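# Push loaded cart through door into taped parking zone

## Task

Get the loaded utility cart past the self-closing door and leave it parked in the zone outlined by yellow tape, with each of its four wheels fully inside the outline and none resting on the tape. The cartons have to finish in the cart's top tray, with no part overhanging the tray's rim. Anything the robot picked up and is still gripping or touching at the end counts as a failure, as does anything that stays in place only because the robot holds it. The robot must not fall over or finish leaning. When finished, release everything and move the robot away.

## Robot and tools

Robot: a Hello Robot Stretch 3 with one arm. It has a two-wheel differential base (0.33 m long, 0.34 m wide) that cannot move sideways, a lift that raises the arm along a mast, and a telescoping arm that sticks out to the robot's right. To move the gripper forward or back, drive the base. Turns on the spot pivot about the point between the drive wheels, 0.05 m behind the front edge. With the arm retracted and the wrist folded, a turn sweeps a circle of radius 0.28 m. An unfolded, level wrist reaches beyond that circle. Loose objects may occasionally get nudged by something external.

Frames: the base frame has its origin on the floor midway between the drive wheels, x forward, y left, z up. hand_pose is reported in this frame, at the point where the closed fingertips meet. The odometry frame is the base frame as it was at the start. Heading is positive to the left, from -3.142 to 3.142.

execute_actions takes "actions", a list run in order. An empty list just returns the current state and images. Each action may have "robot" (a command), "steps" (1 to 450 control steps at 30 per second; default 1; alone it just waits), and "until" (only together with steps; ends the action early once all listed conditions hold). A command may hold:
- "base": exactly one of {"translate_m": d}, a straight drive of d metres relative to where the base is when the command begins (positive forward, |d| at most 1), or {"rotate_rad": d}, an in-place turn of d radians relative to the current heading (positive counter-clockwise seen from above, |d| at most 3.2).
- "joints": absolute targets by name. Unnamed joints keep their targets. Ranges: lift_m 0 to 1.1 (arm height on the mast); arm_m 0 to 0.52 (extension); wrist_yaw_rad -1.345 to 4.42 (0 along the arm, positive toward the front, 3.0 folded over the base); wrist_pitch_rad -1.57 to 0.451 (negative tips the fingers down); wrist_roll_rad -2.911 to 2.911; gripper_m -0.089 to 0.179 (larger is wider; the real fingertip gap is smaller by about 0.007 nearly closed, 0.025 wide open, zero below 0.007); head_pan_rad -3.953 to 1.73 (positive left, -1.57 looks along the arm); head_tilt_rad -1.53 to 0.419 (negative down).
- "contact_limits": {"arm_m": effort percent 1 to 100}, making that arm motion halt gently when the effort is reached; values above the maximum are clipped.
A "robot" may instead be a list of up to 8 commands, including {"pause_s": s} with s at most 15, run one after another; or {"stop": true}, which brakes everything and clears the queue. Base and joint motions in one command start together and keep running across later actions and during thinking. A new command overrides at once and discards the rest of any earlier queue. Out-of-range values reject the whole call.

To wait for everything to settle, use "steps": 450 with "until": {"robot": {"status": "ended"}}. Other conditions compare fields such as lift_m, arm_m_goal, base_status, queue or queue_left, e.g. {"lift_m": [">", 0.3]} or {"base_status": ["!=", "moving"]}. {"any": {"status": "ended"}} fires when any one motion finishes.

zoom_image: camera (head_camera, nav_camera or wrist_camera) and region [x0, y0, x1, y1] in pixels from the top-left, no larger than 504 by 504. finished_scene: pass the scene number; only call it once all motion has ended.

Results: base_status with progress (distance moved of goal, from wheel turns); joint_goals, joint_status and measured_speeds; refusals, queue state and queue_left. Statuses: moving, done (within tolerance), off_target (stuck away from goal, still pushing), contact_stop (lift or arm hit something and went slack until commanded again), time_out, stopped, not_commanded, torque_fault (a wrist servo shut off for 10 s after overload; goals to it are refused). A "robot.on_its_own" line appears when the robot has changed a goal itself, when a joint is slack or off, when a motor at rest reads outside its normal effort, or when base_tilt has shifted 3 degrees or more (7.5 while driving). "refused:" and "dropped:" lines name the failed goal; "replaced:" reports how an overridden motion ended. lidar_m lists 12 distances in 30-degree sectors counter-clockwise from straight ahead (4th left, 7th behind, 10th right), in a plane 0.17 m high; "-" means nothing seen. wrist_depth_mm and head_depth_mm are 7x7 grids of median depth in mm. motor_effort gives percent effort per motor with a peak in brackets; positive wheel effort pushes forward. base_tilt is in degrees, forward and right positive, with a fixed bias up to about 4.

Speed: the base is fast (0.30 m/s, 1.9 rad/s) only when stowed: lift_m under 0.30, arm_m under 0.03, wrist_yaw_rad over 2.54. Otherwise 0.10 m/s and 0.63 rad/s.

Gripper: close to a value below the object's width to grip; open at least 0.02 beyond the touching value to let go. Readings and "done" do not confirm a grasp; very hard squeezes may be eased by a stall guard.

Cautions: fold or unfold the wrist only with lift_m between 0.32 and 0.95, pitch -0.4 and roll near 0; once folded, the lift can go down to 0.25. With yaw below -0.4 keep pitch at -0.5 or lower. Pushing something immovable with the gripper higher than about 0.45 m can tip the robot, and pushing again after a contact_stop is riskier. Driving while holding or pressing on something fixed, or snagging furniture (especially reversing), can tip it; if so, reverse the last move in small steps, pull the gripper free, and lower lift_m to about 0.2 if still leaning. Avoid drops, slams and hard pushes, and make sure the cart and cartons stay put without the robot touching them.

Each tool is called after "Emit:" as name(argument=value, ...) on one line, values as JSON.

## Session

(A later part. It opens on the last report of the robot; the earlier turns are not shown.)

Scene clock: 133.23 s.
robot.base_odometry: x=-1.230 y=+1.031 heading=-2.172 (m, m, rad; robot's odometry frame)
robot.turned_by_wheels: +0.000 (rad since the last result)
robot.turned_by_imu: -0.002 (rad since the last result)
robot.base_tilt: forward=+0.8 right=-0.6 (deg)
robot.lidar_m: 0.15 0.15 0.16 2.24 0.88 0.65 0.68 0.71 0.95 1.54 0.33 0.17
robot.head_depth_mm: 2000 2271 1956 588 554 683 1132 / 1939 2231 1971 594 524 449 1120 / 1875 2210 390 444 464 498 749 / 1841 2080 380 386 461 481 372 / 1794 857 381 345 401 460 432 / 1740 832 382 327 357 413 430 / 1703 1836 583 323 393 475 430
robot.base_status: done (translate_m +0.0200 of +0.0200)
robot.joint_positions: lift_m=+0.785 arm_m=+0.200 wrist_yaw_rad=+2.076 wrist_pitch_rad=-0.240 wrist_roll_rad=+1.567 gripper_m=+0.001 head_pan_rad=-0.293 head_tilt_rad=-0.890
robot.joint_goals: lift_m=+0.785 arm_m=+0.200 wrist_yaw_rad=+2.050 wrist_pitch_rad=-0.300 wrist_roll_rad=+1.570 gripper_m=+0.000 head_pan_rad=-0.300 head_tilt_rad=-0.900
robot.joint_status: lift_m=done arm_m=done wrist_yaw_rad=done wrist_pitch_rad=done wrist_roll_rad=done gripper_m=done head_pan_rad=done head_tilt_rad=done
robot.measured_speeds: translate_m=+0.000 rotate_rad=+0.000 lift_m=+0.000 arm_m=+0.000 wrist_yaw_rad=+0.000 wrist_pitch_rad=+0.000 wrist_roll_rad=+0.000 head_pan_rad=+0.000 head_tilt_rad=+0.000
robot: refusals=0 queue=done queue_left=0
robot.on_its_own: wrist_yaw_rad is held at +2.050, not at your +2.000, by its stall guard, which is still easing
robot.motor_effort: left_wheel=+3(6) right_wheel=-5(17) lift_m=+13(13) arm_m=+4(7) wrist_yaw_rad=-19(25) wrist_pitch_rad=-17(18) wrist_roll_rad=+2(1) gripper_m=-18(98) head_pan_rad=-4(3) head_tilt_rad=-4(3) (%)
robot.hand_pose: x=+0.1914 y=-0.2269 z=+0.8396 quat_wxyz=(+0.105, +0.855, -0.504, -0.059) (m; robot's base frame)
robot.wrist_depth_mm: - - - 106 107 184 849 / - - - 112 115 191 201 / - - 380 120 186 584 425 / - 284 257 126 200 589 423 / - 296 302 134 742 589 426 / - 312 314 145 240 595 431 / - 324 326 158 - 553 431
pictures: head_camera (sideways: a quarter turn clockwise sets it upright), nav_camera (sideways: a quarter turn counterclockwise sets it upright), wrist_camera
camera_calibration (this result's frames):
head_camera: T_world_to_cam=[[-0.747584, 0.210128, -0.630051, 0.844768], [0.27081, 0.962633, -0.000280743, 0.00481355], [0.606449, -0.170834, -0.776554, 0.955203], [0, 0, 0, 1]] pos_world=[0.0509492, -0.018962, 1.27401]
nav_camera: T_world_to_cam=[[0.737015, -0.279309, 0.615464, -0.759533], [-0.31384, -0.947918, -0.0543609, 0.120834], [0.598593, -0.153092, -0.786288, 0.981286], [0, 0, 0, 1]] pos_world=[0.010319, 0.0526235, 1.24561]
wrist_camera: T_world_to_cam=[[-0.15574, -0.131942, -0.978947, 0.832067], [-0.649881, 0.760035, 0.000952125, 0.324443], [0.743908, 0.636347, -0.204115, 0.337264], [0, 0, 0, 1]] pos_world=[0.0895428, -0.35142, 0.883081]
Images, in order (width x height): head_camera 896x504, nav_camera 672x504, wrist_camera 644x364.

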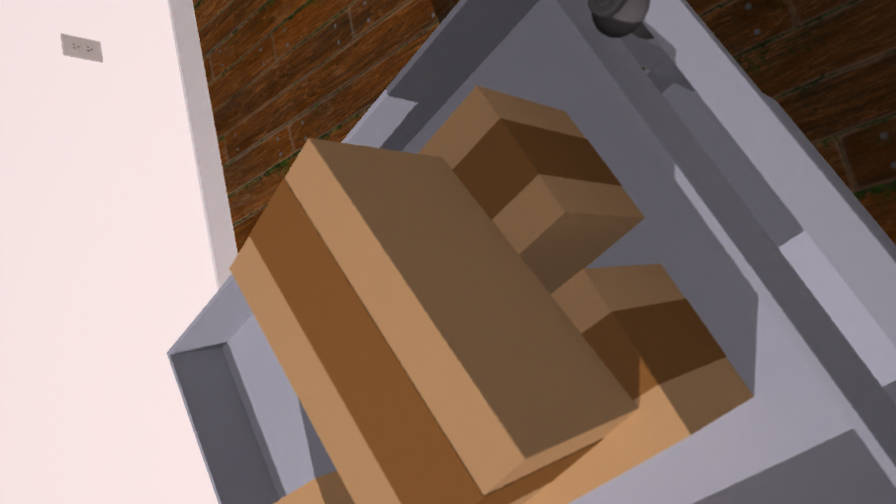

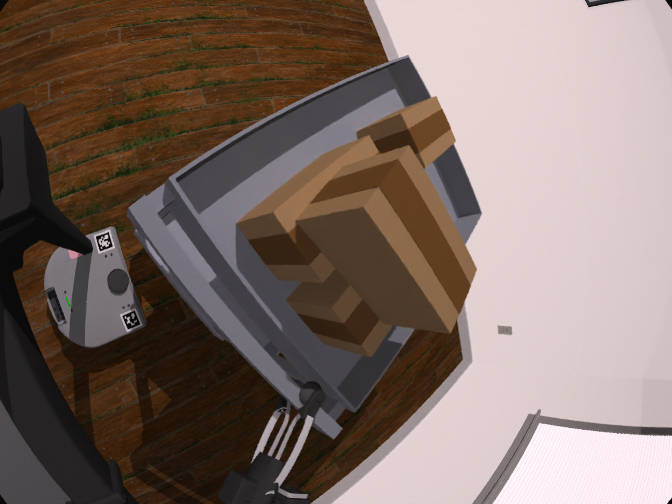

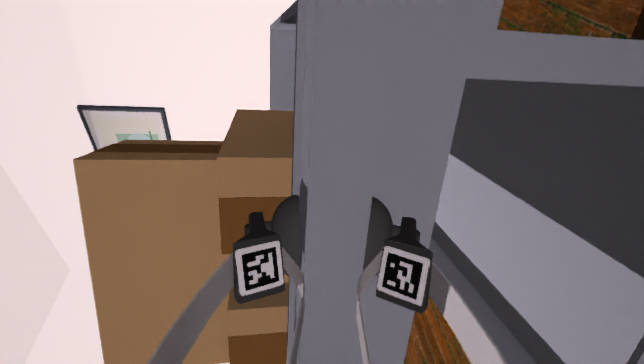

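Emit:
execute_actions(actions=[{"robot":{"base":{"translate_m":-0.4},"joints":{"arm_m":0.26,"head_tilt_rad":-0.8,"head_pan_rad":-0.1}},"steps":450,"until":{"robot":{"status":"ended"}}}])

Scene clock: 141.40 s.
robot.base_odometry: x=-1.004 y=+1.360 heading=-2.172 (m, m, rad; robot's odometry frame)
robot.turned_by_wheels: +0.000 (rad since the last result)
robot.turned_by_imu: -0.002 (rad since the last result)
robot.base_tilt: forward=+0.9 right=-0.5 (deg)
robot.lidar_m: 0.30 2.39 2.33 0.88 0.33 0.30 0.29 0.30 0.40 0.80 0.36 0.30
robot.head_depth_mm: 2142 2370 430 464 543 470 911 / 2140 2296 444 464 514 479 950 / 2092 2262 780 574 554 489 929 / 2089 2302 839 678 579 502 956 / 2074 2370 2239 1809 607 507 1162 / 2043 2337 2236 1822 1532 1327 1166 / 2025 2291 2254 1820 1532 1327 1163
robot.base_status: done (translate_m -0.4000 of -0.4000)
robot.joint_positions: lift_m=+0.785 arm_m=+0.260 wrist_yaw_rad=+1.972 wrist_pitch_rad=-0.239 wrist_roll_rad=+1.581 gripper_m=+0.001 head_pan_rad=-0.107 head_tilt_rad=-0.803
robot.joint_goals: lift_m=+0.785 arm_m=+0.260 wrist_yaw_rad=+1.993 wrist_pitch_rad=-0.300 wrist_roll_rad=+1.570 gripper_m=+0.000 head_pan_rad=-0.100 head_tilt_rad=-0.800
robot.joint_status: lift_m=done arm_m=done wrist_yaw_rad=done wrist_pitch_rad=done wrist_roll_rad=done gripper_m=done head_pan_rad=done head_tilt_rad=done
robot.measured_speeds: translate_m=+0.000 rotate_rad=+0.000 lift_m=+0.000 arm_m=+0.000 wrist_yaw_rad=+0.000 wrist_pitch_rad=+0.000 wrist_roll_rad=+0.000 head_pan_rad=+0.000 head_tilt_rad=+0.000
robot: refusals=0 queue=done queue_left=0
robot.on_its_own: wrist_yaw_rad is at rest, and its effort (+15) is outside its rest range (-12 to +12)
robot.motor_effort: left_wheel=+1(5) right_wheel=-9(38) lift_m=+13(13) arm_m=+1(8) wrist_yaw_rad=+15(24) wrist_pitch_rad=-18(18) wrist_roll_rad=-5(5) gripper_m=-20(18) head_pan_rad=+4(21) head_tilt_rad=+2(9) (%)
robot.hand_pose: x=+0.2026 y=-0.3099 z=+0.8399 quat_wxyz=(+0.097, +0.827, -0.549, -0.070) (m; robot's base frame)
robot.wrist_depth_mm: - - 325 87 76 81 150 / - 265 248 88 82 86 422 / - 279 242 97 96 525 422 / - 315 290 112 206 590 427 / - 360 360 128 - 575 429 / - - - 165 - 557 402 / - - - 348 - 501 884
pictures: head_camera (sideways: a quarter turn clockwise sets it upright), nav_camera (sideways: a quarter turn counterclockwise sets it upright), wrist_camera
camera_calibration (this result's frames):
head_camera: T_world_to_cam=[[-0.716626, 0.0620345, -0.694693, 0.92881], [0.0880875, 0.996111, -0.00191823, 0.00806011], [0.691872, -0.0625684, -0.719304, 0.880234], [0, 0, 0, 1]] pos_world=[0.0558906, -0.0105722, 1.27841]
nav_camera: T_world_to_cam=[[0.720257, -0.132106, 0.681012, -0.844841], [-0.128241, -0.990136, -0.0564408, 0.122416], [0.681751, -0.0466817, -0.730094, 0.907705], [0, 0, 0, 1]] pos_world=[0.00537287, 0.0519723, 1.24497]
wrist_camera: T_world_to_cam=[[-0.173112, -0.101324, -0.979676, 0.836793], [-0.564765, 0.825125, 0.0144571, 0.386328], [0.806891, 0.55579, -0.200064, 0.340713], [0, 0, 0, 1]] pos_world=[0.0881257, -0.423346, 0.882365]
Images, in order (width x height): head_camera 896x504, nav_camera 672x504, wrist_camera 644x364.

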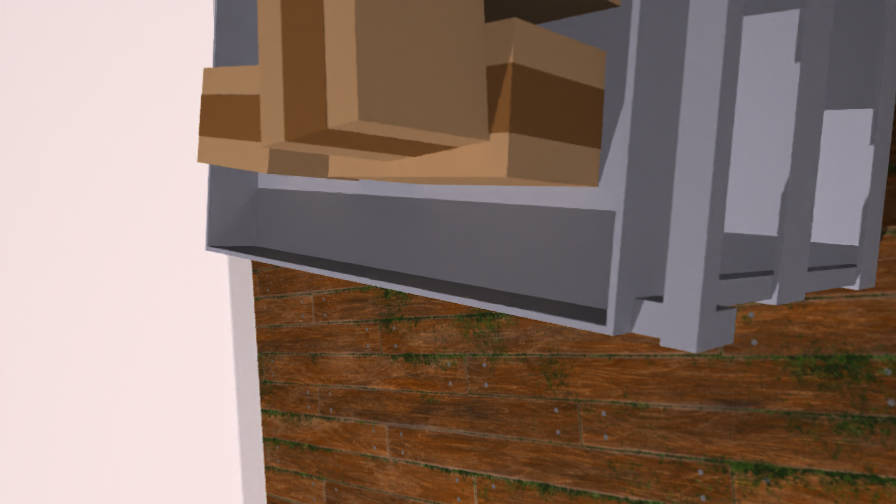

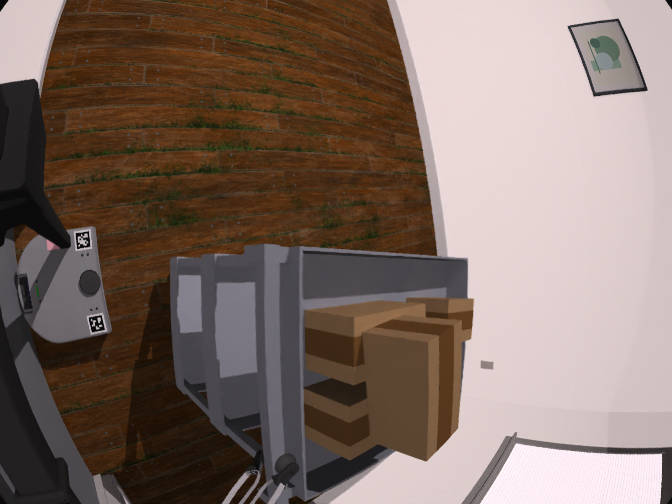

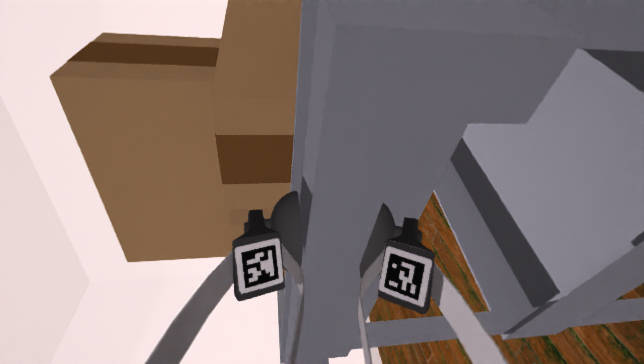

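Emit:
execute_actions(actions=[{"robot":[{"joints":{"gripper_m":0.13}},{"joints":{"arm_m":0.10,"wrist_yaw_rad":1.95,"wrist_pitch_rad":-0.26},"base":{"translate_m":0.025}},{"joints":{"gripper_m":-0.01,"head_pan_rad":-3.14,"head_tilt_rad":-0.7}},{"base":{"translate_m":-0.3}}],"steps":450,"until":{"robot":{"status":"ended"}}}])

Scene clock: 157.43 s.
robot.base_odometry: x=-0.848 y=+1.587 heading=-2.172 (m, m, rad; robot's odometry frame)
robot.turned_by_wheels: +0.000 (rad since the last result)
robot.turned_by_imu: -0.004 (rad since the last result)
robot.base_tilt: forward=+1.2 right=-0.6 (deg)
robot.lidar_m: 0.28 2.67 2.32 0.21 0.21 0.24 0.38 2.25 1.61 0.76 0.34 0.28
robot.head_depth_mm: 308 328 349 374 398 - - / 366 394 425 462 499 - - / 451 492 541 602 683 - - / 582 655 748 872 1034 1326 1209 / 824 2029 2345 1986 1622 1403 1207 / 1923 2143 2378 2052 1669 1398 1210 / 1922 2145 2414 2043 1650 1396 1221
robot.base_status: done (translate_m -0.2999 of -0.3000)
robot.joint_positions: lift_m=+0.785 arm_m=+0.100 wrist_yaw_rad=+1.873 wrist_pitch_rad=-0.225 wrist_roll_rad=+1.573 gripper_m=-0.009 head_pan_rad=-3.134 head_tilt_rad=-0.702
robot.joint_goals: lift_m=+0.785 arm_m=+0.100 wrist_yaw_rad=+1.896 wrist_pitch_rad=-0.260 wrist_roll_rad=+1.570 gripper_m=-0.010 head_pan_rad=-3.140 head_tilt_rad=-0.700
robot.joint_status: lift_m=done arm_m=done wrist_yaw_rad=done wrist_pitch_rad=done wrist_roll_rad=done gripper_m=done head_pan_rad=done head_tilt_rad=done
robot.measured_speeds: translate_m=+0.000 rotate_rad=+0.000 lift_m=+0.000 arm_m=+0.000 wrist_yaw_rad=+0.000 wrist_pitch_rad=+0.000 wrist_roll_rad=+0.000 head_pan_rad=+0.000 head_tilt_rad=+0.000
robot: refusals=0 queue=done queue_left=0
robot.on_its_own: wrist_yaw_rad is held at +1.896, not at your +1.950, by its stall guard, which is still easing
robot.motor_effort: left_wheel=-5(56) right_wheel=-17(100) lift_m=+13(14) arm_m=-1(1) wrist_yaw_rad=+17(29) wrist_pitch_rad=-10(18) wrist_roll_rad=-1(5) gripper_m=-22(100) head_pan_rad=-3(43) head_tilt_rad=+1(9) (%)
robot.hand_pose: x=+0.2119 y=-0.1724 z=+0.8431 quat_wxyz=(+0.091, +0.800, -0.589, -0.067) (m; robot's base frame)
robot.wrist_depth_mm: 219 223 221 103 88 157 427 / 245 240 243 104 100 538 425 / - 258 257 110 178 585 427 / - - 285 125 208 535 431 / - - - 140 - - 424 / - - - 170 - 354 364 / - - - 219 - - 941
pictures: head_camera (sideways: a quarter turn clockwise sets it upright), nav_camera (sideways: a quarter turn counterclockwise sets it upright), wrist_camera
camera_calibration (this result's frames):
head_camera: T_world_to_cam=[[0.644816, 0.0200417, -0.764075, 1.01093], [0.0265371, -0.999641, -0.00382548, 0.010919], [-0.763877, -0.0178096, -0.645116, 0.792619], [0, 0, 0, 1]] pos_world=[-0.0466893, 0.00477055, 1.2838]
nav_camera: T_world_to_cam=[[-0.657796, 0.0491398, 0.751591, -0.928415], [0.0079062, 0.998265, -0.058348, 0.124076], [-0.753155, -0.0324388, -0.657043, 0.821446], [0, 0, 0, 1]] pos_world=[0.00698661, -0.0515914, 1.24475]
wrist_camera: T_world_to_cam=[[-0.167309, -0.087832, -0.981984, 0.858501], [-0.482199, 0.876054, 0.00379921, 0.278414], [0.859937, 0.474147, -0.188924, 0.222707], [0, 0, 0, 1]] pos_world=[0.0863718, -0.274098, 0.884051]
Images, in order (width x height): head_camera 896x504, nav_camera 672x504, wrist_camera 644x364.

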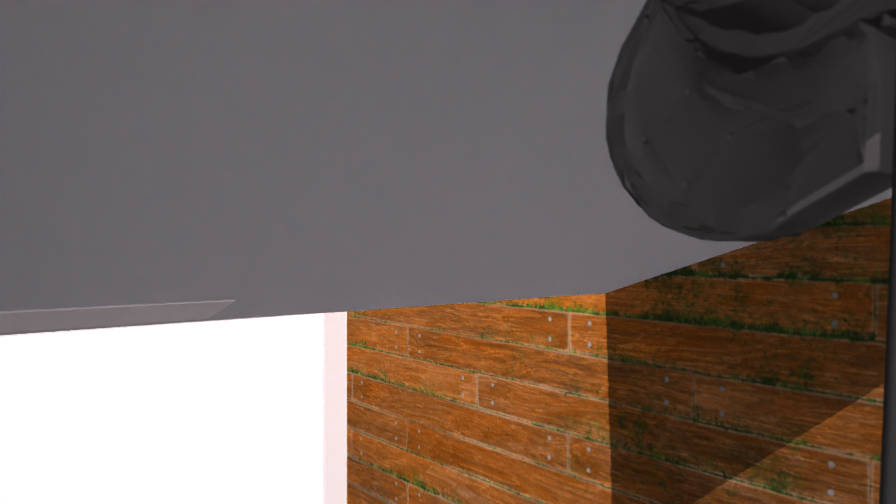

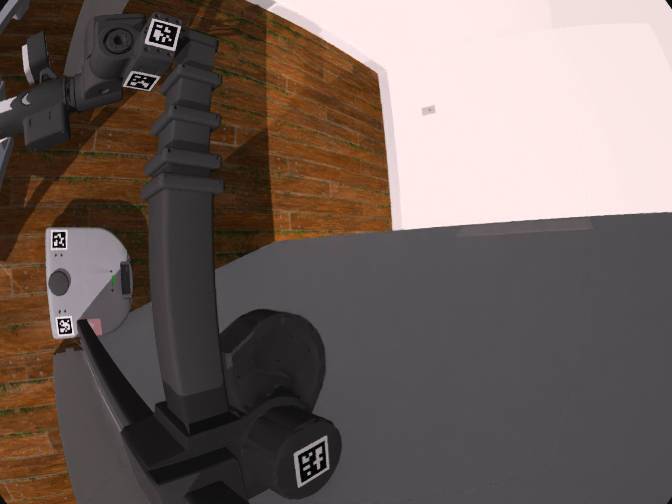

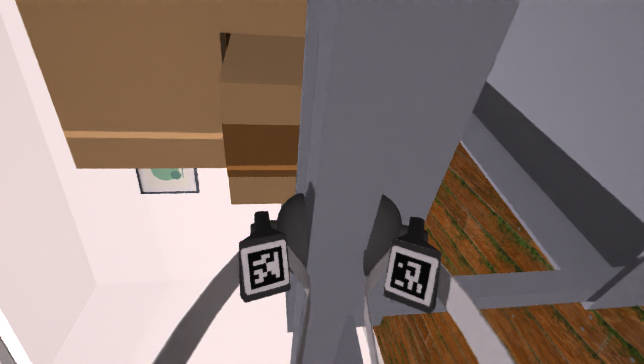

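Emit:
execute_actions(actions=[{"robot":{"base":{"translate_m":-0.35},"joints":{"head_pan_rad":-0.4,"head_tilt_rad":-0.9}},"steps":450,"until":{"robot":{"status":"ended"}}}])

Scene clock: 165.17 s.
robot.base_odometry: x=-0.650 y=+1.876 heading=-2.172 (m, m, rad; robot's odometry frame)
robot.turned_by_wheels: +0.000 (rad since the last result)
robot.turned_by_imu: -0.001 (rad since the last result)
robot.base_tilt: forward=+1.1 right=-0.5 (deg)
robot.lidar_m: 0.29 0.28 0.19 0.18 0.19 0.24 0.55 1.90 1.62 1.24 0.36 0.30
robot.head_depth_mm: 2179 462 499 532 509 1047 1129 / 2487 463 473 568 499 1004 1135 / 2891 465 448 515 492 843 1118 / 2921 468 471 517 495 831 1100 / 2770 761 707 630 500 764 1120 / 2749 882 750 659 579 1256 1131 / 2635 2443 1989 1668 1450 1282 1120
robot.base_status: done (translate_m -0.3500 of -0.3500)
robot.joint_positions: lift_m=+0.785 arm_m=+0.100 wrist_yaw_rad=+1.784 wrist_pitch_rad=-0.225 wrist_roll_rad=+1.577 gripper_m=-0.009 head_pan_rad=-0.407 head_tilt_rad=-0.889
robot.joint_goals: lift_m=+0.785 arm_m=+0.100 wrist_yaw_rad=+1.805 wrist_pitch_rad=-0.260 wrist_roll_rad=+1.570 gripper_m=-0.010 head_pan_rad=-0.400 head_tilt_rad=-0.900
robot.joint_status: lift_m=done arm_m=done wrist_yaw_rad=done wrist_pitch_rad=done wrist_roll_rad=done gripper_m=done head_pan_rad=done head_tilt_rad=done
robot.measured_speeds: translate_m=+0.000 rotate_rad=+0.000 lift_m=+0.000 arm_m=+0.000 wrist_yaw_rad=+0.000 wrist_pitch_rad=+0.000 wrist_roll_rad=+0.000 head_pan_rad=+0.000 head_tilt_rad=+0.000
robot: refusals=0 queue=done queue_left=0
robot.on_its_own: wrist_yaw_rad is held at +1.805, not at your +1.950, by its stall guard, which is not easing now; wrist_yaw_rad is at rest, and its effort (+15) is outside its rest range (-12 to +12)
robot.motor_effort: left_wheel=+0(8) right_wheel=-10(55) lift_m=+14(14) arm_m=-1(1) wrist_yaw_rad=+15(25) wrist_pitch_rad=-10(10) wrist_roll_rad=-3(3) gripper_m=-22(21) head_pan_rad=+5(44) head_tilt_rad=-3(17) (%)
robot.hand_pose: x=+0.2175 y=-0.1935 z=+0.8431 quat_wxyz=(+0.086, +0.773, -0.624, -0.073) (m; robot's base frame)
robot.wrist_depth_mm: 225 229 202 102 98 508 432 / - 241 252 105 166 564 433 / - 258 255 116 186 587 432 / - 282 282 130 208 558 433 / - - - 142 - - 429 / - - - 168 - - 357 / - - - 224 - - 914
pictures: head_camera (sideways: a quarter turn clockwise sets it upright), nav_camera (sideways: a quarter turn counterclockwise sets it upright), wrist_camera
camera_calibration (this result's frames):
head_camera: T_world_to_cam=[[-0.718461, 0.293519, -0.630604, 0.84531], [0.378416, 0.925635, -0.000294262, 0.00417475], [0.583623, -0.238842, -0.776105, 0.954759], [0, 0, 0, 1]] pos_world=[0.0485229, -0.0239422, 1.27405]
nav_camera: T_world_to_cam=[[0.70011, -0.361055, 0.616023, -0.760037], [-0.41946, -0.906143, -0.0543797, 0.121502], [0.57784, -0.220325, -0.785849, 0.980841], [0, 0, 0, 1]] pos_world=[0.0163067, 0.0517877, 1.2456]
wrist_camera: T_world_to_cam=[[-0.175435, -0.0682714, -0.982121, 0.863243], [-0.401211, 0.915951, 0.00799607, 0.28615], [0.899029, 0.39544, -0.188081, 0.203494], [0, 0, 0, 1]] pos_world=[0.0833024, -0.283634, 0.883795]
Images, in order (width x height): head_camera 896x504, nav_camera 672x504, wrist_camera 644x364.

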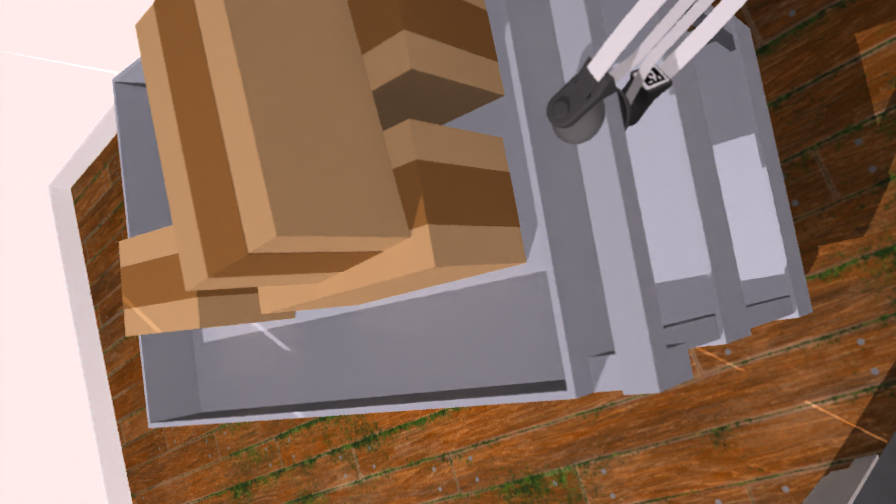

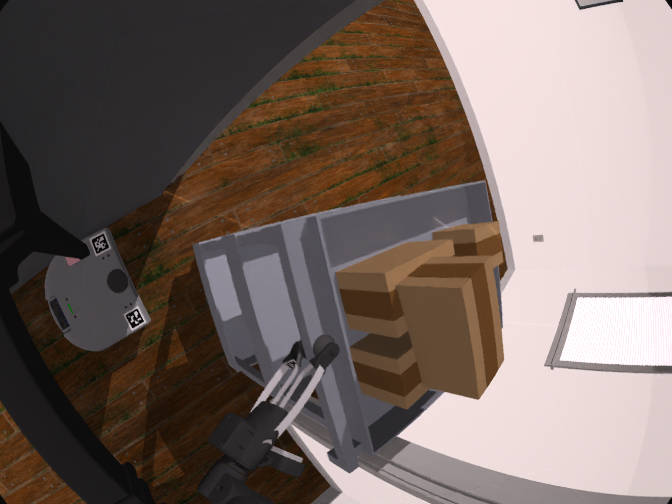

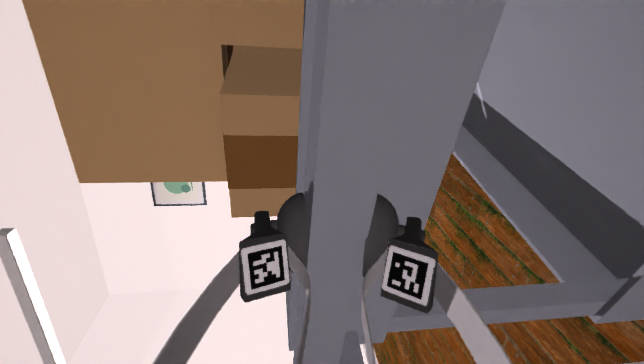

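Emit:
execute_actions(actions=[{"robot":{"base":{"translate_m":-0.4},"joints":{"arm_m":0.04,"head_pan_rad":-0.6,"head_tilt_rad":-0.8}},"steps":450,"until":{"robot":{"status":"ended"}}}])

Emit:
execute_actions(actions=[{"robot":{"base":{"translate_m":-0.35},"joints":{"head_pan_rad":-3.5,"head_tilt_rad":-0.8}},"steps":450,"until":{"robot":{"status":"ended"}}}])

Scene clock: 174.33 s.
robot.base_odometry: x=-0.424 y=+2.205 heading=-2.172 (m, m, rad; robot's odometry frame)
robot.turned_by_wheels: +0.000 (rad since the last result)
robot.turned_by_imu: -0.002 (rad since the last result)
robot.base_tilt: forward=+1.1 right=-0.7 (deg)
robot.lidar_m: 0.29 0.26 0.19 0.18 0.18 0.24 1.44 1.49 1.63 1.56 0.33 0.29
robot.head_depth_mm: 889 1016 1237 640 523 1247 1195 / 1909 1085 1108 648 537 787 1121 / 2213 2393 463 509 533 454 1100 / 2554 2644 448 503 557 512 1005 / 2986 2887 433 476 521 479 913 / 3218 2915 434 453 510 456 762 / 3074 2901 769 653 581 451 1108
robot.base_status: done (translate_m -0.4000 of -0.4000)
robot.joint_positions: lift_m=+0.785 arm_m=+0.040 wrist_yaw_rad=+1.816 wrist_pitch_rad=-0.225 wrist_roll_rad=+1.584 gripper_m=-0.009 head_pan_rad=-0.593 head_tilt_rad=-0.803
robot.joint_goals: lift_m=+0.785 arm_m=+0.040 wrist_yaw_rad=+1.805 wrist_pitch_rad=-0.260 wrist_roll_rad=+1.570 gripper_m=-0.010 head_pan_rad=-0.600 head_tilt_rad=-0.800
robot.joint_status: lift_m=done arm_m=done wrist_yaw_rad=done wrist_pitch_rad=done wrist_roll_rad=done gripper_m=done head_pan_rad=done head_tilt_rad=done
robot.measured_speeds: translate_m=+0.000 rotate_rad=+0.000 lift_m=+0.000 arm_m=+0.000 wrist_yaw_rad=+0.000 wrist_pitch_rad=+0.000 wrist_roll_rad=+0.000 head_pan_rad=+0.000 head_tilt_rad=+0.000
robot: refusals=0 queue=done queue_left=0
robot.on_its_own: wrist_yaw_rad is held at +1.805, not at your +1.950, by its stall guard, which is not easing now
robot.motor_effort: left_wheel=+2(8) right_wheel=-10(23) lift_m=+14(13) arm_m=-1(5) wrist_yaw_rad=-8(42) wrist_pitch_rad=-9(10) wrist_roll_rad=-6(7) gripper_m=-21(21) head_pan_rad=-4(23) head_tilt_rad=+2(12) (%)
robot.hand_pose: x=+0.2157 y=-0.1257 z=+0.8431 quat_wxyz=(+0.085, +0.783, -0.612, -0.074) (m; robot's base frame)
robot.wrist_depth_mm: 222 224 232 99 88 511 425 / 245 244 240 101 158 532 427 / - 268 262 113 184 562 435 / - - - 130 217 534 435 / 706 714 686 145 718 705 414 / 539 546 546 188 - 360 383 / 457 463 459 246 487 494 498
pictures: head_camera (sideways: a quarter turn clockwise sets it upright), nav_camera (sideways: a quarter turn counterclockwise sets it upright), wrist_camera
camera_calibration (this result's frames):
head_camera: T_world_to_cam=[[-0.604815, 0.389548, -0.694588, 0.927991], [0.543036, 0.839707, -0.00191546, 0.00528131], [0.582504, -0.378345, -0.719406, 0.881033], [0, 0, 0, 1]] pos_world=[0.0451891, -0.032597, 1.2784]
nav_camera: T_world_to_cam=[[0.575303, -0.453205, 0.680905, -0.843817], [-0.57576, -0.815669, -0.0564377, 0.125141], [0.580971, -0.359569, -0.730194, 0.908449], [0, 0, 0, 1]] pos_world=[0.029719, 0.0463023, 1.24497]
wrist_camera: T_world_to_cam=[[-0.174512, -0.0674552, -0.982342, 0.867716], [-0.429289, 0.903055, 0.0142521, 0.222492], [0.886147, 0.424196, -0.186552, 0.183392], [0, 0, 0, 1]] pos_world=[0.0844285, -0.220185, 0.883435]
Images, in order (width x height): head_camera 896x504, nav_camera 672x504, wrist_camera 644x364.

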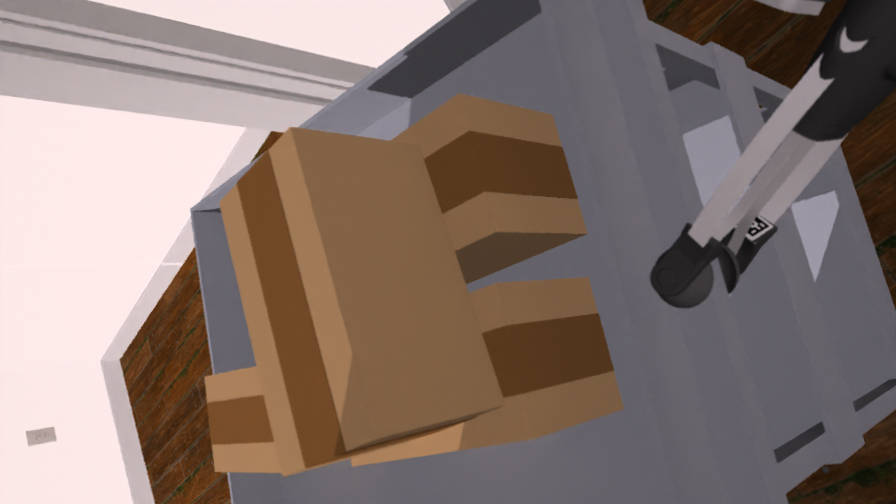

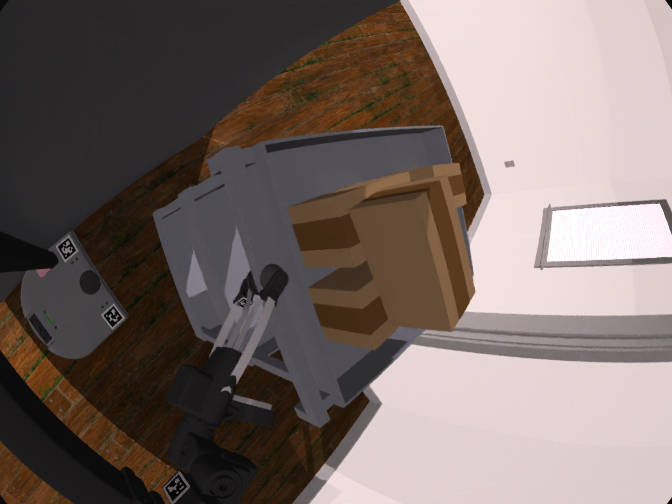

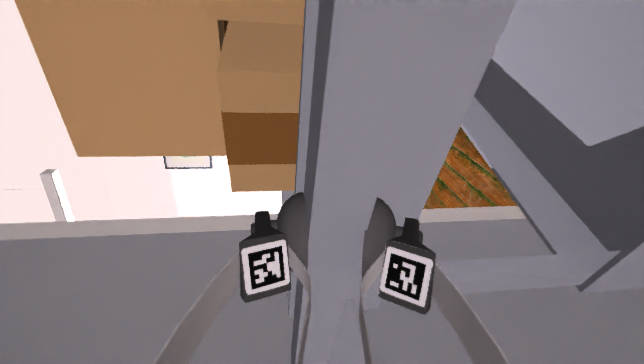

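Scene clock: 178.90 s.
robot.base_odometry: x=-0.226 y=+2.494 heading=-2.173 (m, m, rad; robot's odometry frame)
robot.turned_by_wheels: +0.000 (rad since the last result)
robot.turned_by_imu: -0.001 (rad since the last result)
robot.base_tilt: forward=+1.1 right=-0.6 (deg)
robot.lidar_m: 0.29 0.25 0.18 0.17 1.59 1.14 1.10 1.13 1.52 1.57 0.34 0.29
robot.head_depth_mm: 1147 1327 1582 1788 - - - / 1104 1262 1487 1749 - - - / 1062 1211 1434 1687 - - - / 1028 1166 1356 1620 - - - / 990 1123 1296 1532 - - - / 960 1081 1240 1456 1575 1290 1212 / 927 1045 1187 1397 1510 1321 1188
robot.base_status: done (translate_m -0.3500 of -0.3500)
robot.joint_positions: lift_m=+0.785 arm_m=+0.040 wrist_yaw_rad=+1.792 wrist_pitch_rad=-0.224 wrist_roll_rad=+1.584 gripper_m=-0.009 head_pan_rad=-3.493 head_tilt_rad=-0.802
robot.joint_goals: lift_m=+0.785 arm_m=+0.040 wrist_yaw_rad=+1.805 wrist_pitch_rad=-0.260 wrist_roll_rad=+1.570 gripper_m=-0.010 head_pan_rad=-3.500 head_tilt_rad=-0.800
robot.joint_status: lift_m=done arm_m=done wrist_yaw_rad=done wrist_pitch_rad=done wrist_roll_rad=done gripper_m=done head_pan_rad=done head_tilt_rad=done
robot.measured_speeds: translate_m=+0.000 rotate_rad=+0.000 lift_m=+0.000 arm_m=+0.000 wrist_yaw_rad=+0.000 wrist_pitch_rad=+0.000 wrist_roll_rad=+0.000 head_pan_rad=+0.000 head_tilt_rad=+0.000
robot: refusals=0 queue=done queue_left=0
robot.on_its_own: wrist_yaw_rad is held at +1.805, not at your +1.950, by its stall guard, which is not easing now
robot.motor_effort: left_wheel=+0(5) right_wheel=-2(25) lift_m=+14(14) arm_m=+0(0) wrist_yaw_rad=+9(10) wrist_pitch_rad=-10(10) wrist_roll_rad=-6(6) gripper_m=-21(22) head_pan_rad=-4(43) head_tilt_rad=+2(2) (%)
robot.hand_pose: x=+0.2171 y=-0.1313 z=+0.8433 quat_wxyz=(+0.084, +0.775, -0.621, -0.075) (m; robot's base frame)
robot.wrist_depth_mm: 225 229 228 100 97 507 426 / - 244 247 105 165 561 435 / - 266 260 118 188 587 431 / 866 855 820 134 215 549 432 / 670 688 718 146 745 700 417 / 543 557 553 177 - 355 366 / 453 461 472 237 478 493 501
pictures: head_camera (sideways: a quarter turn clockwise sets it upright), nav_camera (sideways: a quarter turn counterclockwise sets it upright), wrist_camera
camera_calibration (this result's frames):
head_camera: T_world_to_cam=[[0.679235, -0.23328, -0.695859, 0.921815], [-0.326607, -0.945158, -0.00194889, 0.0106297], [-0.657242, 0.228596, -0.718176, 0.886996], [0, 0, 0, 1]] pos_world=[-0.039686, 0.022324, 1.27849]
nav_camera: T_world_to_cam=[[-0.665816, 0.302154, 0.682197, -0.837929], [0.36403, 0.929673, -0.0564759, 0.119459], [-0.651284, 0.210737, -0.728984, 0.914394], [0, 0, 0, 1]] pos_world=[-0.00586253, -0.0505707, 1.24496]
wrist_camera: T_world_to_cam=[[-0.175541, -0.0633331, -0.982433, 0.868544], [-0.407542, 0.91308, 0.0139574, 0.225022], [0.896156, 0.402832, -0.186094, 0.179204], [0, 0, 0, 1]] pos_world=[0.0835764, -0.222645, 0.883494]
Images, in order (width x height): head_camera 896x504, nav_camera 672x504, wrist_camera 644x364.

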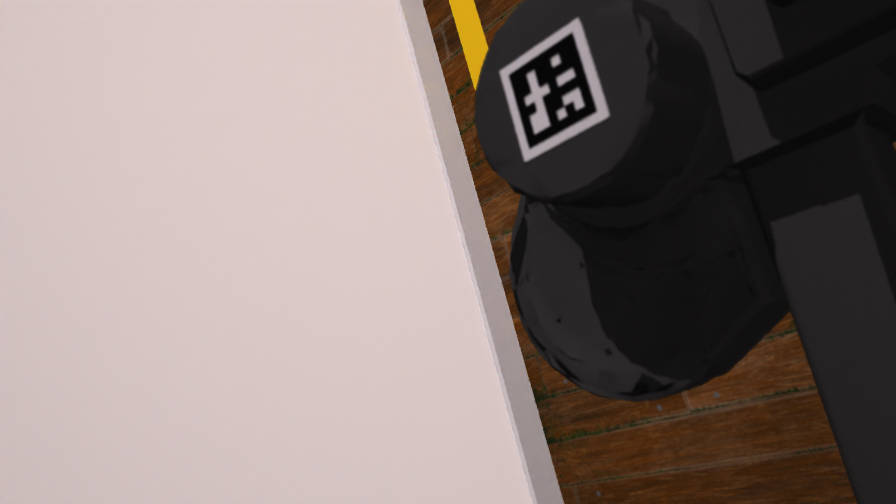

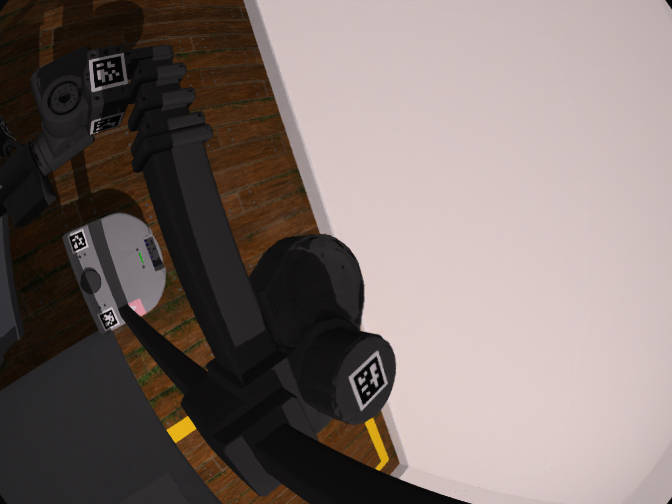

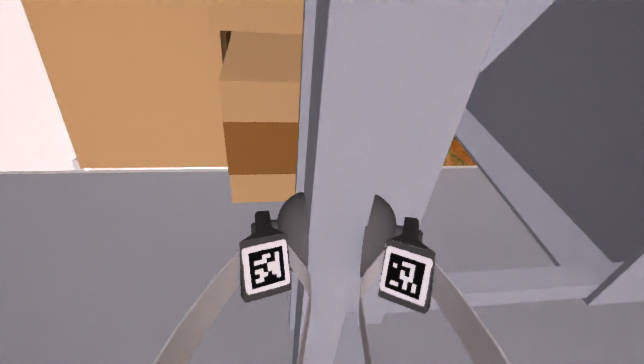

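Emit:
execute_actions(actions=[{"robot":{"base":{"translate_m":-0.55},"joints":{"head_pan_rad":1.5,"head_tilt_rad":-0.9}},"steps":450,"until":{"robot":{"status":"ended"}}}])

Scene clock: 190.53 s.
robot.base_odometry: x=+0.086 y=+2.947 heading=-2.173 (m, m, rad; robot's odometry frame)
robot.turned_by_wheels: +0.000 (rad since the last result)
robot.turned_by_imu: -0.002 (rad since the last result)
robot.base_tilt: forward=+1.2 right=-0.6 (deg)
robot.lidar_m: 0.57 1.62 2.18 2.19 0.80 0.58 0.55 0.57 0.77 1.59 1.64 0.69
robot.head_depth_mm: 2045 2292 1980 1658 1427 1265 1129 / 2044 2280 1972 1673 1436 1263 1126 / 2046 2272 1969 1666 1447 1275 1135 / 2012 2306 1980 1676 1450 1272 1140 / 2011 2293 1993 1675 1448 1269 1155 / 1972 2263 2001 1678 1481 - - / 1957 2157 1940 1688 1514 - -
robot.base_status: done (translate_m -0.5500 of -0.5500)
robot.joint_positions: lift_m=+0.785 arm_m=+0.040 wrist_yaw_rad=+1.801 wrist_pitch_rad=-0.273 wrist_roll_rad=+1.575 gripper_m=-0.010 head_pan_rad=+1.493 head_tilt_rad=-0.889
robot.joint_goals: lift_m=+0.785 arm_m=+0.040 wrist_yaw_rad=+1.805 wrist_pitch_rad=-0.260 wrist_roll_rad=+1.570 gripper_m=-0.010 head_pan_rad=+1.500 head_tilt_rad=-0.900
robot.joint_status: lift_m=done arm_m=done wrist_yaw_rad=done wrist_pitch_rad=done wrist_roll_rad=done gripper_m=done head_pan_rad=done head_tilt_rad=done
robot.measured_speeds: translate_m=+0.000 rotate_rad=+0.000 lift_m=+0.000 arm_m=+0.000 wrist_yaw_rad=+0.000 wrist_pitch_rad=+0.000 wrist_roll_rad=+0.000 head_pan_rad=+0.000 head_tilt_rad=+0.000
robot: refusals=0 queue=done queue_left=0
robot.on_its_own: wrist_yaw_rad is held at +1.805, not at your +1.950, by its stall guard, which is not easing now
robot.motor_effort: left_wheel=+0(8) right_wheel=+0(17) lift_m=+14(14) arm_m=-1(1) wrist_yaw_rad=+3(31) wrist_pitch_rad=+4(19) wrist_roll_rad=-2(6) gripper_m=-8(21) head_pan_rad=+4(39) head_tilt_rad=-4(13) (%)
robot.hand_pose: x=+0.2125 y=-0.1302 z=+0.8315 quat_wxyz=(+0.106, +0.776, -0.616, -0.086) (m; robot's base frame)
robot.wrist_depth_mm: - - 588 - 849 853 736 / - - 620 - 858 944 782 / 956 - 894 848 738 914 832 / 517 540 565 589 680 696 743 / - - - - - - 896 / - - - - - - 913 / - - - - - - 919
pictures: head_camera (sideways: a quarter turn clockwise sets it upright), nav_camera (sideways: a quarter turn counterclockwise sets it upright), wrist_camera
camera_calibration (this result's frames):
head_camera: T_world_to_cam=[[-0.0455171, -0.77499, -0.630332, 0.840851], [-0.998266, 0.0588646, -0.000287616, 0.0125639], [0.0373272, 0.629226, -0.776326, 0.958379], [0, 0, 0, 1]] pos_world=[0.0150417, 0.0478752, 1.27403]
nav_camera: T_world_to_cam=[[0.115358, 0.779453, 0.615748, -0.756112], [0.993087, -0.104025, -0.0543704, 0.112874], [0.021674, 0.617764, -0.786065, 0.984514], [0, 0, 0, 1]] pos_world=[-0.0462081, -0.00710254, 1.2456]
wrist_camera: T_world_to_cam=[[-0.218869, -0.0844993, -0.972089, 0.854106], [-0.417406, 0.908596, 0.015, 0.222907], [0.881969, 0.409039, -0.234134, 0.224433], [0, 0, 0, 1]] pos_world=[0.0820363, -0.222163, 0.879471]
Images, in order (width x height): head_camera 896x504, nav_camera 672x504, wrist_camera 644x364.

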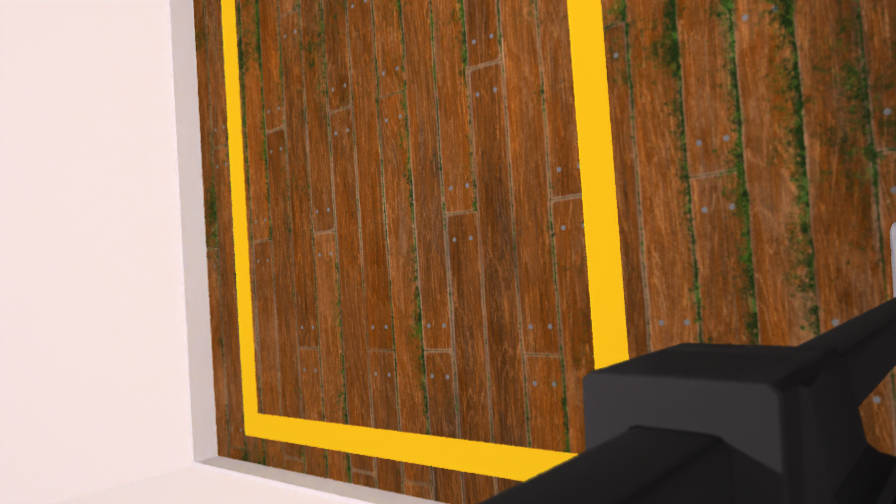

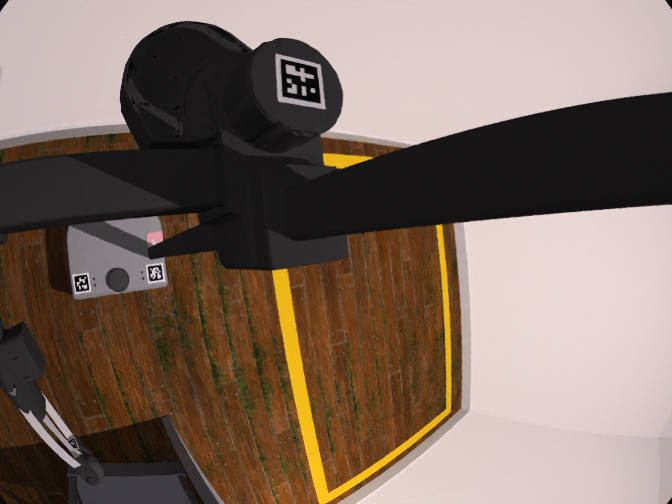

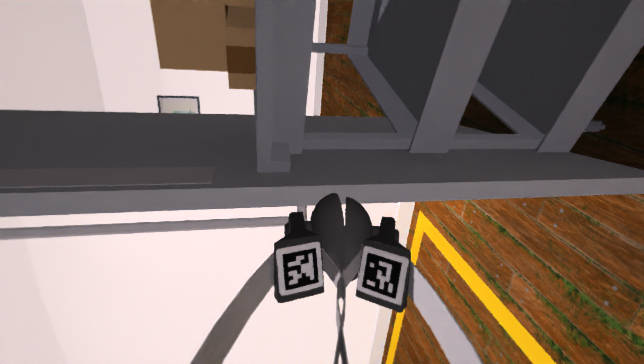

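Emit:
execute_actions(actions=[{"robot":{"joints":{"head_pan_rad":0.0,"head_tilt_rad":-0.8,"gripper_m":0.15}},"steps":450,"until":{"robot":{"status":"ended"}}}])

Scene clock: 199.33 s.
robot.base_odometry: x=+0.086 y=+2.947 heading=-2.173 (m, m, rad; robot's odometry frame)
robot.turned_by_wheels: +0.000 (rad since the last result)
robot.turned_by_imu: -0.001 (rad since the last result)
robot.base_tilt: forward=+1.0 right=-0.6 (deg)
robot.lidar_m: 0.57 1.63 2.18 2.18 0.80 0.57 0.55 0.57 0.77 1.58 1.63 0.69
robot.head_depth_mm: 3660 722 730 1134 1261 1250 1187 / 3616 745 765 1135 1286 1293 1156 / 3698 1043 794 1137 1320 1318 1159 / 3740 2747 767 975 1097 1300 1162 / 485 615 1762 1733 1517 1318 1157 / 1335 1536 1801 1811 1521 1325 1168 / 1394 1586 1834 1829 1530 1327 1160
robot.base_status: done (translate_m -0.5500 of -0.5500)
robot.joint_positions: lift_m=+0.785 arm_m=+0.040 wrist_yaw_rad=+1.801 wrist_pitch_rad=-0.273 wrist_roll_rad=+1.575 gripper_m=+0.150 head_pan_rad=+0.007 head_tilt_rad=-0.804
robot.joint_goals: lift_m=+0.785 arm_m=+0.040 wrist_yaw_rad=+1.805 wrist_pitch_rad=-0.260 wrist_roll_rad=+1.570 gripper_m=+0.150 head_pan_rad=+0.000 head_tilt_rad=-0.800
robot.joint_status: lift_m=done arm_m=done wrist_yaw_rad=done wrist_pitch_rad=done wrist_roll_rad=done gripper_m=done head_pan_rad=done head_tilt_rad=done
robot.measured_speeds: translate_m=+0.000 rotate_rad=+0.000 lift_m=+0.000 arm_m=+0.000 wrist_yaw_rad=+0.000 wrist_pitch_rad=+0.000 wrist_roll_rad=+0.000 head_pan_rad=+0.000 head_tilt_rad=+0.000
robot: refusals=0 queue=done queue_left=0
robot.on_its_own: wrist_yaw_rad is held at +1.805, not at your +1.950, by its stall guard, which is not easing now
robot.motor_effort: left_wheel=+0(0) right_wheel=+0(0) lift_m=+14(14) arm_m=-1(1) wrist_yaw_rad=+2(2) wrist_pitch_rad=+4(4) wrist_roll_rad=-2(2) gripper_m=+1(91) head_pan_rad=-4(42) head_tilt_rad=+2(9) (%)
robot.hand_pose: x=+0.2125 y=-0.1302 z=+0.8315 quat_wxyz=(+0.106, +0.776, -0.616, -0.086) (m; robot's base frame)
robot.wrist_depth_mm: - - 585 - 836 862 738 / - - 629 - 857 939 775 / 947 - 914 850 747 916 830 / 523 544 565 582 674 703 748 / - - - - - - 878 / - - - - - - 848 / - - - - - - 956
pictures: head_camera (sideways: a quarter turn clockwise sets it upright), nav_camera (sideways: a quarter turn counterclockwise sets it upright), wrist_camera
camera_calibration (this result's frames):
head_camera: T_world_to_cam=[[-0.719376, -0.0201177, -0.694329, 0.928352], [-0.0261137, 0.999657, -0.00190867, 0.00874429], [0.694129, 0.0167584, -0.719655, 0.880677], [0, 0, 0, 1]] pos_world=[0.0567597, -0.00482374, 1.27838]
nav_camera: T_world_to_cam=[[0.730969, -0.0490827, 0.680643, -0.844424], [-0.0144887, -0.998301, -0.0564299, 0.121707], [0.682256, 0.0313869, -0.730439, 0.908151], [0, 0, 0, 1]] pos_world=[-0.00057961, 0.05155, 1.24497]
wrist_camera: T_world_to_cam=[[-0.218868, -0.084499, -0.972089, 0.854106], [-0.417406, 0.908597, 0.0150001, 0.222907], [0.881969, 0.409038, -0.234133, 0.224433], [0, 0, 0, 1]] pos_world=[0.0820363, -0.222163, 0.879471]
Images, in order (width x height): head_camera 896x504, nav_camera 672x504, wrist_camera 644x364.

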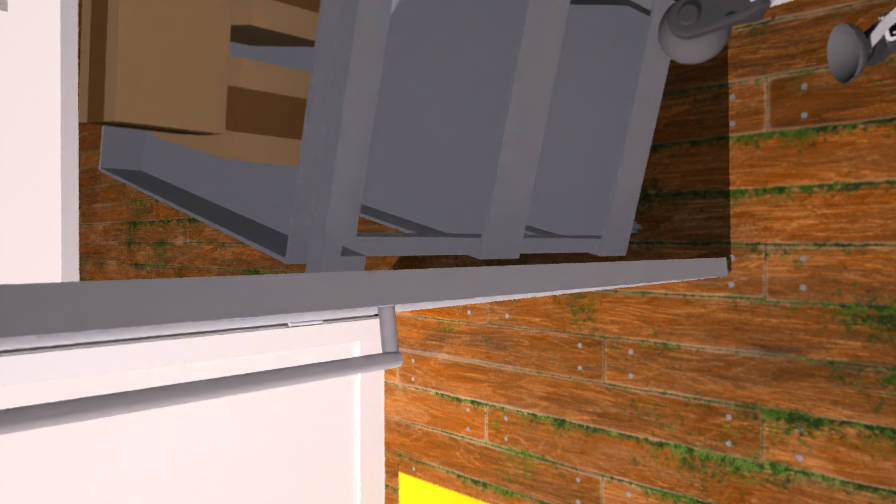

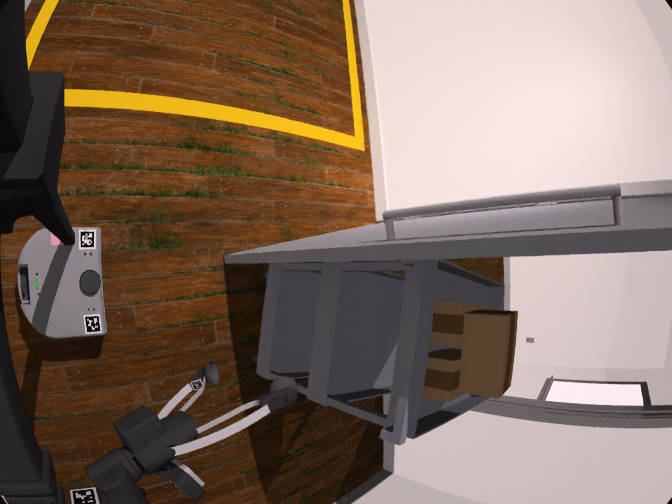

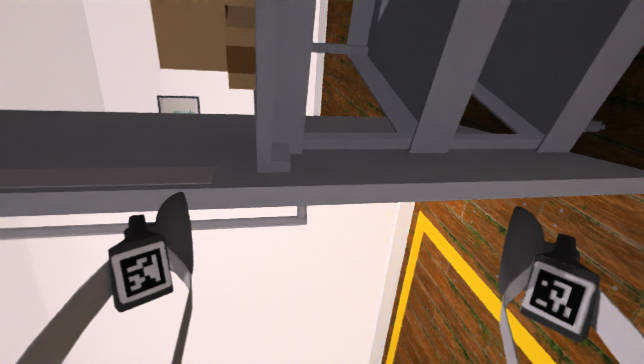

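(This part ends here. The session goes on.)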